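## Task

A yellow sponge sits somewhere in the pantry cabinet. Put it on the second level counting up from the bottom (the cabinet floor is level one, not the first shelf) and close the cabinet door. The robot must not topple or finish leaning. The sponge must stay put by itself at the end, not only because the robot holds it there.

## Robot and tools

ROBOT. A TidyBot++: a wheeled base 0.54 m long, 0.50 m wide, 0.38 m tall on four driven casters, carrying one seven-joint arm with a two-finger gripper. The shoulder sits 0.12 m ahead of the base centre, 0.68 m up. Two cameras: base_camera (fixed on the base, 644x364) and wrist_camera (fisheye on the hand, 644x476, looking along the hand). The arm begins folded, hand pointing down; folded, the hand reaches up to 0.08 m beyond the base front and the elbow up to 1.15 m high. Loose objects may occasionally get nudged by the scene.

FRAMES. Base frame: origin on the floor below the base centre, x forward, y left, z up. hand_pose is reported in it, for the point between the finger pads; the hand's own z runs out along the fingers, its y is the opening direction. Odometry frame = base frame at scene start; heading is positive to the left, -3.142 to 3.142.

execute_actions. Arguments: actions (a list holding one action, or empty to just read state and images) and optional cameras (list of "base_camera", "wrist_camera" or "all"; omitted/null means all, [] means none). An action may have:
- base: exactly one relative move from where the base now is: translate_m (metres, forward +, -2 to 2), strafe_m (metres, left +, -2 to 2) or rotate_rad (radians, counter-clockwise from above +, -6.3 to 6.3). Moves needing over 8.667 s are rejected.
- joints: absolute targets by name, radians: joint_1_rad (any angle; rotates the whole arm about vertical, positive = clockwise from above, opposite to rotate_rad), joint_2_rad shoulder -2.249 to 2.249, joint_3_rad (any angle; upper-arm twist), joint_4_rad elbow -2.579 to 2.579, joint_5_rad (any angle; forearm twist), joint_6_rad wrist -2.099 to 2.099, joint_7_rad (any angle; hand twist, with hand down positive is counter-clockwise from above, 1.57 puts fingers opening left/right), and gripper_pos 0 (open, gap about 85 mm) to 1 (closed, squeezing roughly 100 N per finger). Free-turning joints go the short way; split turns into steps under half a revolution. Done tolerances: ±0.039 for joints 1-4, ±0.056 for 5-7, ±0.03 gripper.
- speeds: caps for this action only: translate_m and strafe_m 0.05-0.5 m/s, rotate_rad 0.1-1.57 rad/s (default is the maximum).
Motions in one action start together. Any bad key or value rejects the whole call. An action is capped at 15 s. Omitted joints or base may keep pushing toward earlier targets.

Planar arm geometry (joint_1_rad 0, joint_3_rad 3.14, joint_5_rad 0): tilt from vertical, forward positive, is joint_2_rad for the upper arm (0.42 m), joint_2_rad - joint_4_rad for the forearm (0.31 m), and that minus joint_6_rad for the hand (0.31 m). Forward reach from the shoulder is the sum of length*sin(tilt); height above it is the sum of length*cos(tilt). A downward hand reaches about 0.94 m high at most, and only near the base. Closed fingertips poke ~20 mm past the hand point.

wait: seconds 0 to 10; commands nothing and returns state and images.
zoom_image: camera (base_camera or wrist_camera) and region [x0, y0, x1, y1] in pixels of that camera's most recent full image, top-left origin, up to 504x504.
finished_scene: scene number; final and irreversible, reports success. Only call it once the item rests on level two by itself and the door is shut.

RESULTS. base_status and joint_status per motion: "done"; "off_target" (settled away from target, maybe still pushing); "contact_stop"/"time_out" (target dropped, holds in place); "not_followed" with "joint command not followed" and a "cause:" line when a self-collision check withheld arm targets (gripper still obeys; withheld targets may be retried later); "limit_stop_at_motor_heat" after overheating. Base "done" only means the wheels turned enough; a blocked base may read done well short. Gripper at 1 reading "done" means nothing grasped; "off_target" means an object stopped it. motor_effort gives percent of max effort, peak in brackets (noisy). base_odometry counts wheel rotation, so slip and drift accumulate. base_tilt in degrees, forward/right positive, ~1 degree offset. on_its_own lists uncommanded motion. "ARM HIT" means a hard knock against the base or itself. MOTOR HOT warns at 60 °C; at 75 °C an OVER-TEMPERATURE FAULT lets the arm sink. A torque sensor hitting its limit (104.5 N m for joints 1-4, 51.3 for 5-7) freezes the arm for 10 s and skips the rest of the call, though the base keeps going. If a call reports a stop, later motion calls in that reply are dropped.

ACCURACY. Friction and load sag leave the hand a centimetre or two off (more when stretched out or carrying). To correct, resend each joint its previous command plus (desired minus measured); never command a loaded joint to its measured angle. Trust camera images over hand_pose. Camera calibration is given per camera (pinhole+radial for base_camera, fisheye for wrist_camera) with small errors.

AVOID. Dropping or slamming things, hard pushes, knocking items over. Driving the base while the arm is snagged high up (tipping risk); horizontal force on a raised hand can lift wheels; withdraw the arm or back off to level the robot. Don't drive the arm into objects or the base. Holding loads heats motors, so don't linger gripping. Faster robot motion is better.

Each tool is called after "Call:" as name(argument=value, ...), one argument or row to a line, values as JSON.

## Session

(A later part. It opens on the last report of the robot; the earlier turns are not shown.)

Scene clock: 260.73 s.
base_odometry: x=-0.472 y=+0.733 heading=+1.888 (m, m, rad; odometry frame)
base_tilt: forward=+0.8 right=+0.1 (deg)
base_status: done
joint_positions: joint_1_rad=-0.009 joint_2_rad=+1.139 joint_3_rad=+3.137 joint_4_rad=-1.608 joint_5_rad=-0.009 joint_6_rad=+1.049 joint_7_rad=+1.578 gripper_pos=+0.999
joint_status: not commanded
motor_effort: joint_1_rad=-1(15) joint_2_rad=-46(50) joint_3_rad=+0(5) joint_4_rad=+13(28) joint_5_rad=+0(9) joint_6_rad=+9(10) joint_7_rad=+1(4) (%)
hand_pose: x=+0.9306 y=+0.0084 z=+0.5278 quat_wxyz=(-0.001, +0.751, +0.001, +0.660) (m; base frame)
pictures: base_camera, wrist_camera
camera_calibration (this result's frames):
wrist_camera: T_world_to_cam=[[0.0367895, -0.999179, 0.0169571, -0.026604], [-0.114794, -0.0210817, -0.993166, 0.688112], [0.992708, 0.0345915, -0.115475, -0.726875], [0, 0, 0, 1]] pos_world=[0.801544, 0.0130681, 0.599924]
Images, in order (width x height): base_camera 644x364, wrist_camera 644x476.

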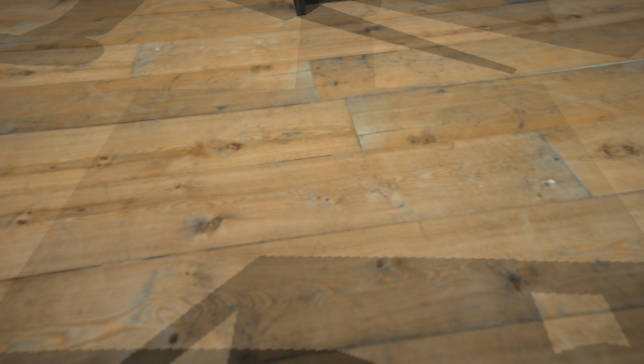

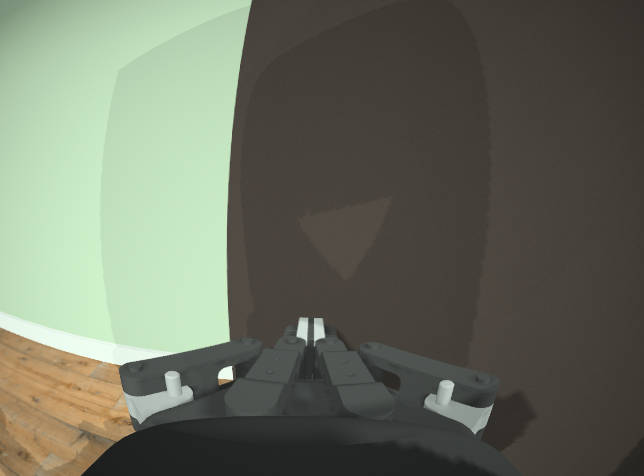

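Call:
execute_actions(
  actions=[
    {"base":{"translate_m":-0.2}},
  ],
  cameras=[],
)

Call:
execute_actions(
  actions=[
    {"base":{"strafe_m":-0.3}},
  ],
)

Scene clock: 263.47 s.
base_odometry: x=-0.410 y=+0.543 heading=+1.888 (m, m, rad; odometry frame)
base_tilt: forward=+0.7 right=+0.1 (deg)
base_status: done
joint_positions: joint_1_rad=-0.008 joint_2_rad=+1.139 joint_3_rad=+3.137 joint_4_rad=-1.608 joint_5_rad=-0.009 joint_6_rad=+1.049 joint_7_rad=+1.578 gripper_pos=+0.999
joint_status: not commanded
motor_effort: joint_1_rad=-1(5) joint_2_rad=-46(48) joint_3_rad=+0(1) joint_4_rad=+12(14) joint_5_rad=-1(1) joint_6_rad=+9(10) joint_7_rad=+1(1) (%)
hand_pose: x=+0.9306 y=+0.0080 z=+0.5278 quat_wxyz=(-0.001, +0.751, +0.001, +0.660) (m; base frame)
pictures: none
No camera images: the call's "cameras" was empty. Leave "cameras" out to get every camera's image.

Scene clock: 265.40 s.
base_odometry: x=-0.124 y=+0.637 heading=+1.887 (m, m, rad; odometry frame)
base_tilt: forward=+0.8 right=+0.1 (deg)
base_status: done
joint_positions: joint_1_rad=+0.005 joint_2_rad=+1.139 joint_3_rad=+3.137 joint_4_rad=-1.608 joint_5_rad=-0.009 joint_6_rad=+1.049 joint_7_rad=+1.578 gripper_pos=+0.999
joint_status: not commanded
motor_effort: joint_1_rad=-1(5) joint_2_rad=-46(47) joint_3_rad=+0(2) joint_4_rad=+13(12) joint_5_rad=+0(1) joint_6_rad=+9(10) joint_7_rad=+1(1) (%)
hand_pose: x=+0.9306 y=-0.0028 z=+0.5278 quat_wxyz=(+0.003, +0.751, -0.004, +0.660) (m; base frame)
pictures: base_camera, wrist_camera
camera_calibration (this result's frames):
wrist_camera: T_world_to_cam=[[0.0229832, -0.999591, 0.0170053, -0.0249939], [-0.115064, -0.0195416, -0.993166, 0.68814], [0.993092, 0.0208694, -0.115466, -0.72693], [0, 0, 0, 1]] pos_world=[0.801663, 0.00363424, 0.599926]
Images, in order (width x height): base_camera 644x364, wrist_camera 644x476.

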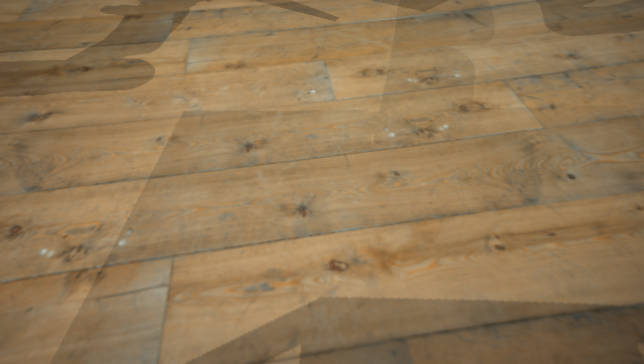

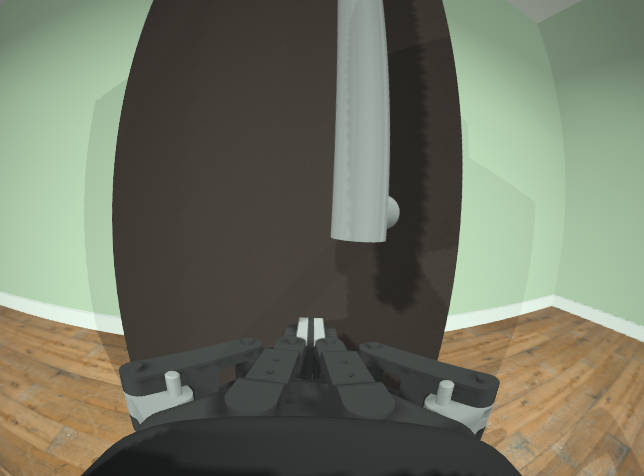

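Call:
execute_actions(
  actions=[
    {"base":{"strafe_m":0.1}},
  ],
  cameras=[],
)

Call:
execute_actions(
  actions=[
    {"base":{"translate_m":0.28},"speeds":{"translate_m":0.1}},
  ],
)

Scene clock: 267.83 s.
base_odometry: x=-0.219 y=+0.606 heading=+1.887 (m, m, rad; odometry frame)
base_tilt: forward=+0.8 right=+0.1 (deg)
base_status: done
joint_positions: joint_1_rad=-0.004 joint_2_rad=+1.139 joint_3_rad=+3.137 joint_4_rad=-1.608 joint_5_rad=-0.009 joint_6_rad=+1.049 joint_7_rad=+1.578 gripper_pos=+0.999
joint_status: not commanded
motor_effort: joint_1_rad=-1(7) joint_2_rad=-46(48) joint_3_rad=+0(2) joint_4_rad=+12(13) joint_5_rad=+0(1) joint_6_rad=+9(10) joint_7_rad=+1(1) (%)
hand_pose: x=+0.9306 y=+0.0047 z=+0.5278 quat_wxyz=(+0.000, +0.751, +0.000, +0.660) (m; base frame)
pictures: none
No camera images: the call's "cameras" was empty. Leave "cameras" out to get every camera's image.

Scene clock: 271.20 s.
base_odometry: x=-0.306 y=+0.872 heading=+1.886 (m, m, rad; odometry frame)
base_tilt: forward=+0.8 right=+0.1 (deg)
base_status: done
joint_positions: joint_1_rad=-0.006 joint_2_rad=+1.139 joint_3_rad=+3.137 joint_4_rad=-1.610 joint_5_rad=-0.008 joint_6_rad=+1.049 joint_7_rad=+1.578 gripper_pos=+0.999
joint_status: not commanded
motor_effort: joint_1_rad=-2(4) joint_2_rad=-46(49) joint_3_rad=+0(3) joint_4_rad=+13(19) joint_5_rad=+0(2) joint_6_rad=+9(10) joint_7_rad=+1(1) (%)
hand_pose: x=+0.9301 y=+0.0065 z=+0.5271 quat_wxyz=(-0.001, +0.751, +0.001, +0.660) (m; base frame)
pictures: base_camera, wrist_camera
camera_calibration (this result's frames):
wrist_camera: T_world_to_cam=[[0.0346498, -0.999257, 0.0168949, -0.026466], [-0.116516, -0.0208289, -0.99297, 0.688759], [0.992584, 0.0324377, -0.117151, -0.725361], [0, 0, 0, 1]] pos_world=[0.801151, 0.0114288, 0.599388]
Images, in order (width x height): base_camera 644x364, wrist_camera 644x476.

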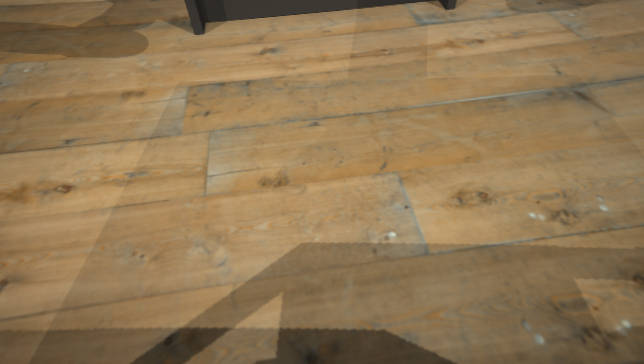

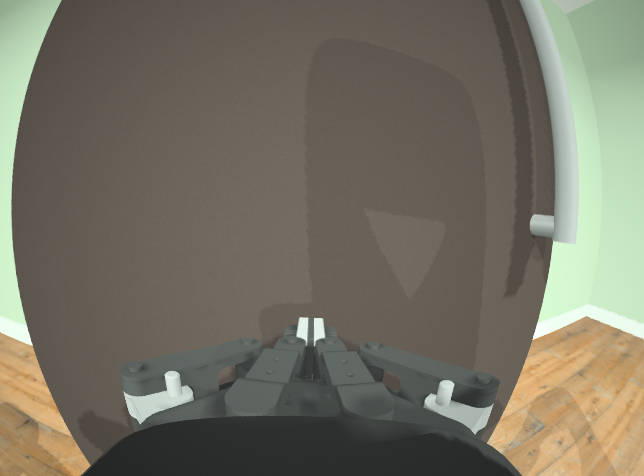

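Call:
execute_actions(
  actions=[
    {"base":{"translate_m":0.07},"speeds":{"translate_m":0.06}},
  ],
)

Scene clock: 273.90 s.
base_odometry: x=-0.327 y=+0.938 heading=+1.886 (m, m, rad; odometry frame)
base_tilt: forward=+0.7 right=+0.1 (deg)
base_status: done
joint_positions: joint_1_rad=+0.015 joint_2_rad=+1.137 joint_3_rad=+3.140 joint_4_rad=-1.744 joint_5_rad=-0.008 joint_6_rad=+1.049 joint_7_rad=+1.578 gripper_pos=+0.999
joint_status: not commanded
motor_effort: joint_1_rad=-7(8) joint_2_rad=-47(49) joint_3_rad=-3(3) joint_4_rad=+39(43) joint_5_rad=+3(4) joint_6_rad=+10(11) joint_7_rad=+1(1) (%)
hand_pose: x=+0.8824 y=-0.0111 z=+0.4742 quat_wxyz=(+0.007, +0.793, -0.007, +0.609) (m; base frame)
pictures: base_camera, wrist_camera
camera_calibration (this result's frames):
wrist_camera: T_world_to_cam=[[0.015111, -0.99976, 0.0158409, -0.0237639], [-0.246626, -0.0190799, -0.968923, 0.733779], [0.968993, 0.0107347, -0.246855, -0.601616], [0, 0, 0, 1]] pos_world=[0.76429, -0.00329958, 0.562839]
Images, in order (width x height): base_camera 644x364, wrist_camera 644x476.

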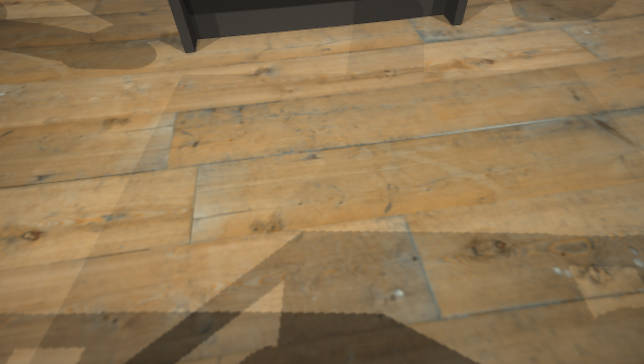

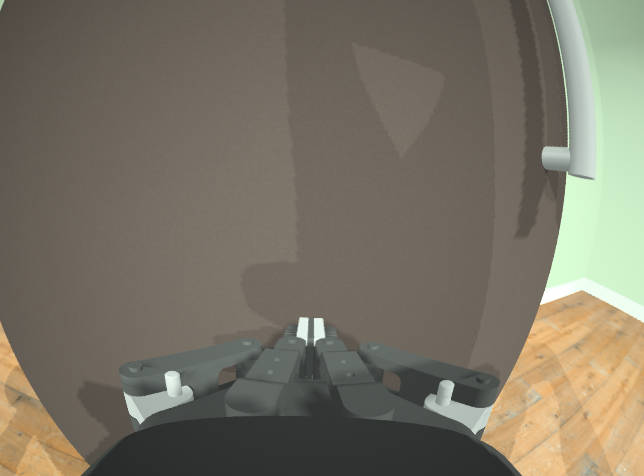

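Arm compressed: door is at its stop. Back off and check.

Call:
execute_actions(
  actions=[
    {"base":{"translate_m":-0.5}},
  ],
)

Call:
execute_actions(
  actions=[
    {"base":{"strafe_m":-0.6}},
  ],
  cameras=["wrist_camera"],
)

Scene clock: 277.30 s.
base_odometry: x=-0.173 y=+0.462 heading=+1.885 (m, m, rad; odometry frame)
base_tilt: forward=+0.8 right=+0.1 (deg)
base_status: done
joint_positions: joint_1_rad=+0.011 joint_2_rad=+1.136 joint_3_rad=+3.140 joint_4_rad=-1.598 joint_5_rad=-0.008 joint_6_rad=+1.046 joint_7_rad=+1.578 gripper_pos=+0.999
joint_status: not commanded
motor_effort: joint_1_rad=-1(6) joint_2_rad=-46(54) joint_3_rad=+0(3) joint_4_rad=+12(36) joint_5_rad=+0(4) joint_6_rad=+9(16) joint_7_rad=+1(1) (%)
hand_pose: x=+0.9344 y=-0.0088 z=+0.5342 quat_wxyz=(+0.006, +0.747, -0.006, +0.665) (m; base frame)
pictures: base_camera, wrist_camera
camera_calibration (this result's frames):
wrist_camera: T_world_to_cam=[[0.0160623, -0.999675, 0.0198006, -0.0262353], [-0.104232, -0.0213693, -0.994323, 0.685235], [0.994423, 0.0139073, -0.104542, -0.73695], [0, 0, 0, 1]] pos_world=[0.804685, -0.00133483, 0.604823]
Images, in order (width x height): base_camera 644x364, wrist_camera 644x476.

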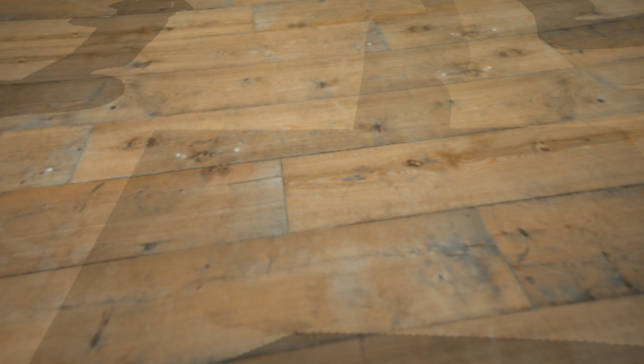

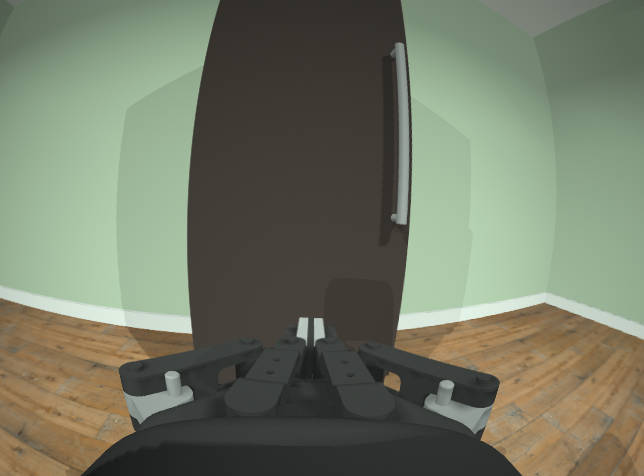

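Scene clock: 279.87 s.
base_odometry: x=+0.398 y=+0.647 heading=+1.885 (m, m, rad; odometry frame)
base_tilt: forward=+0.7 right=+0.1 (deg)
base_status: done
joint_positions: joint_1_rad=+0.004 joint_2_rad=+1.136 joint_3_rad=+3.140 joint_4_rad=-1.598 joint_5_rad=-0.008 joint_6_rad=+1.046 joint_7_rad=+1.578 gripper_pos=+0.999
joint_status: not commanded
motor_effort: joint_1_rad=-1(6) joint_2_rad=-47(47) joint_3_rad=+0(2) joint_4_rad=+13(13) joint_5_rad=+0(0) joint_6_rad=+9(9) joint_7_rad=+1(1) (%)
hand_pose: x=+0.9344 y=-0.0031 z=+0.5342 quat_wxyz=(+0.004, +0.747, -0.003, +0.665) (m; base frame)
pictures: wrist_camera
camera_calibration (this result's frames):
wrist_camera: T_world_to_cam=[[0.0230785, -0.999538, 0.0198009, -0.0270705], [-0.10408, -0.0221007, -0.994323, 0.685217], [0.994301, 0.0208866, -0.104542, -0.736936], [0, 0, 0, 1]] pos_world=[0.804678, 0.00347786, 0.604823]
Images, in order (width x height): wrist_camera 644x476.

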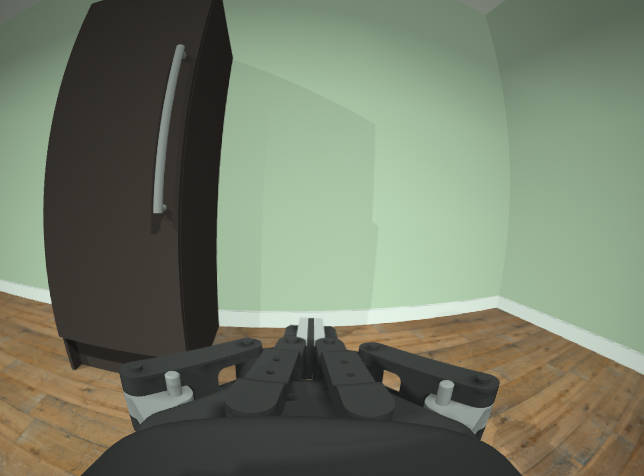

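Closed flush.

Call:
finished_scene(
  scene=2,
)

The scene is finished: the task was done.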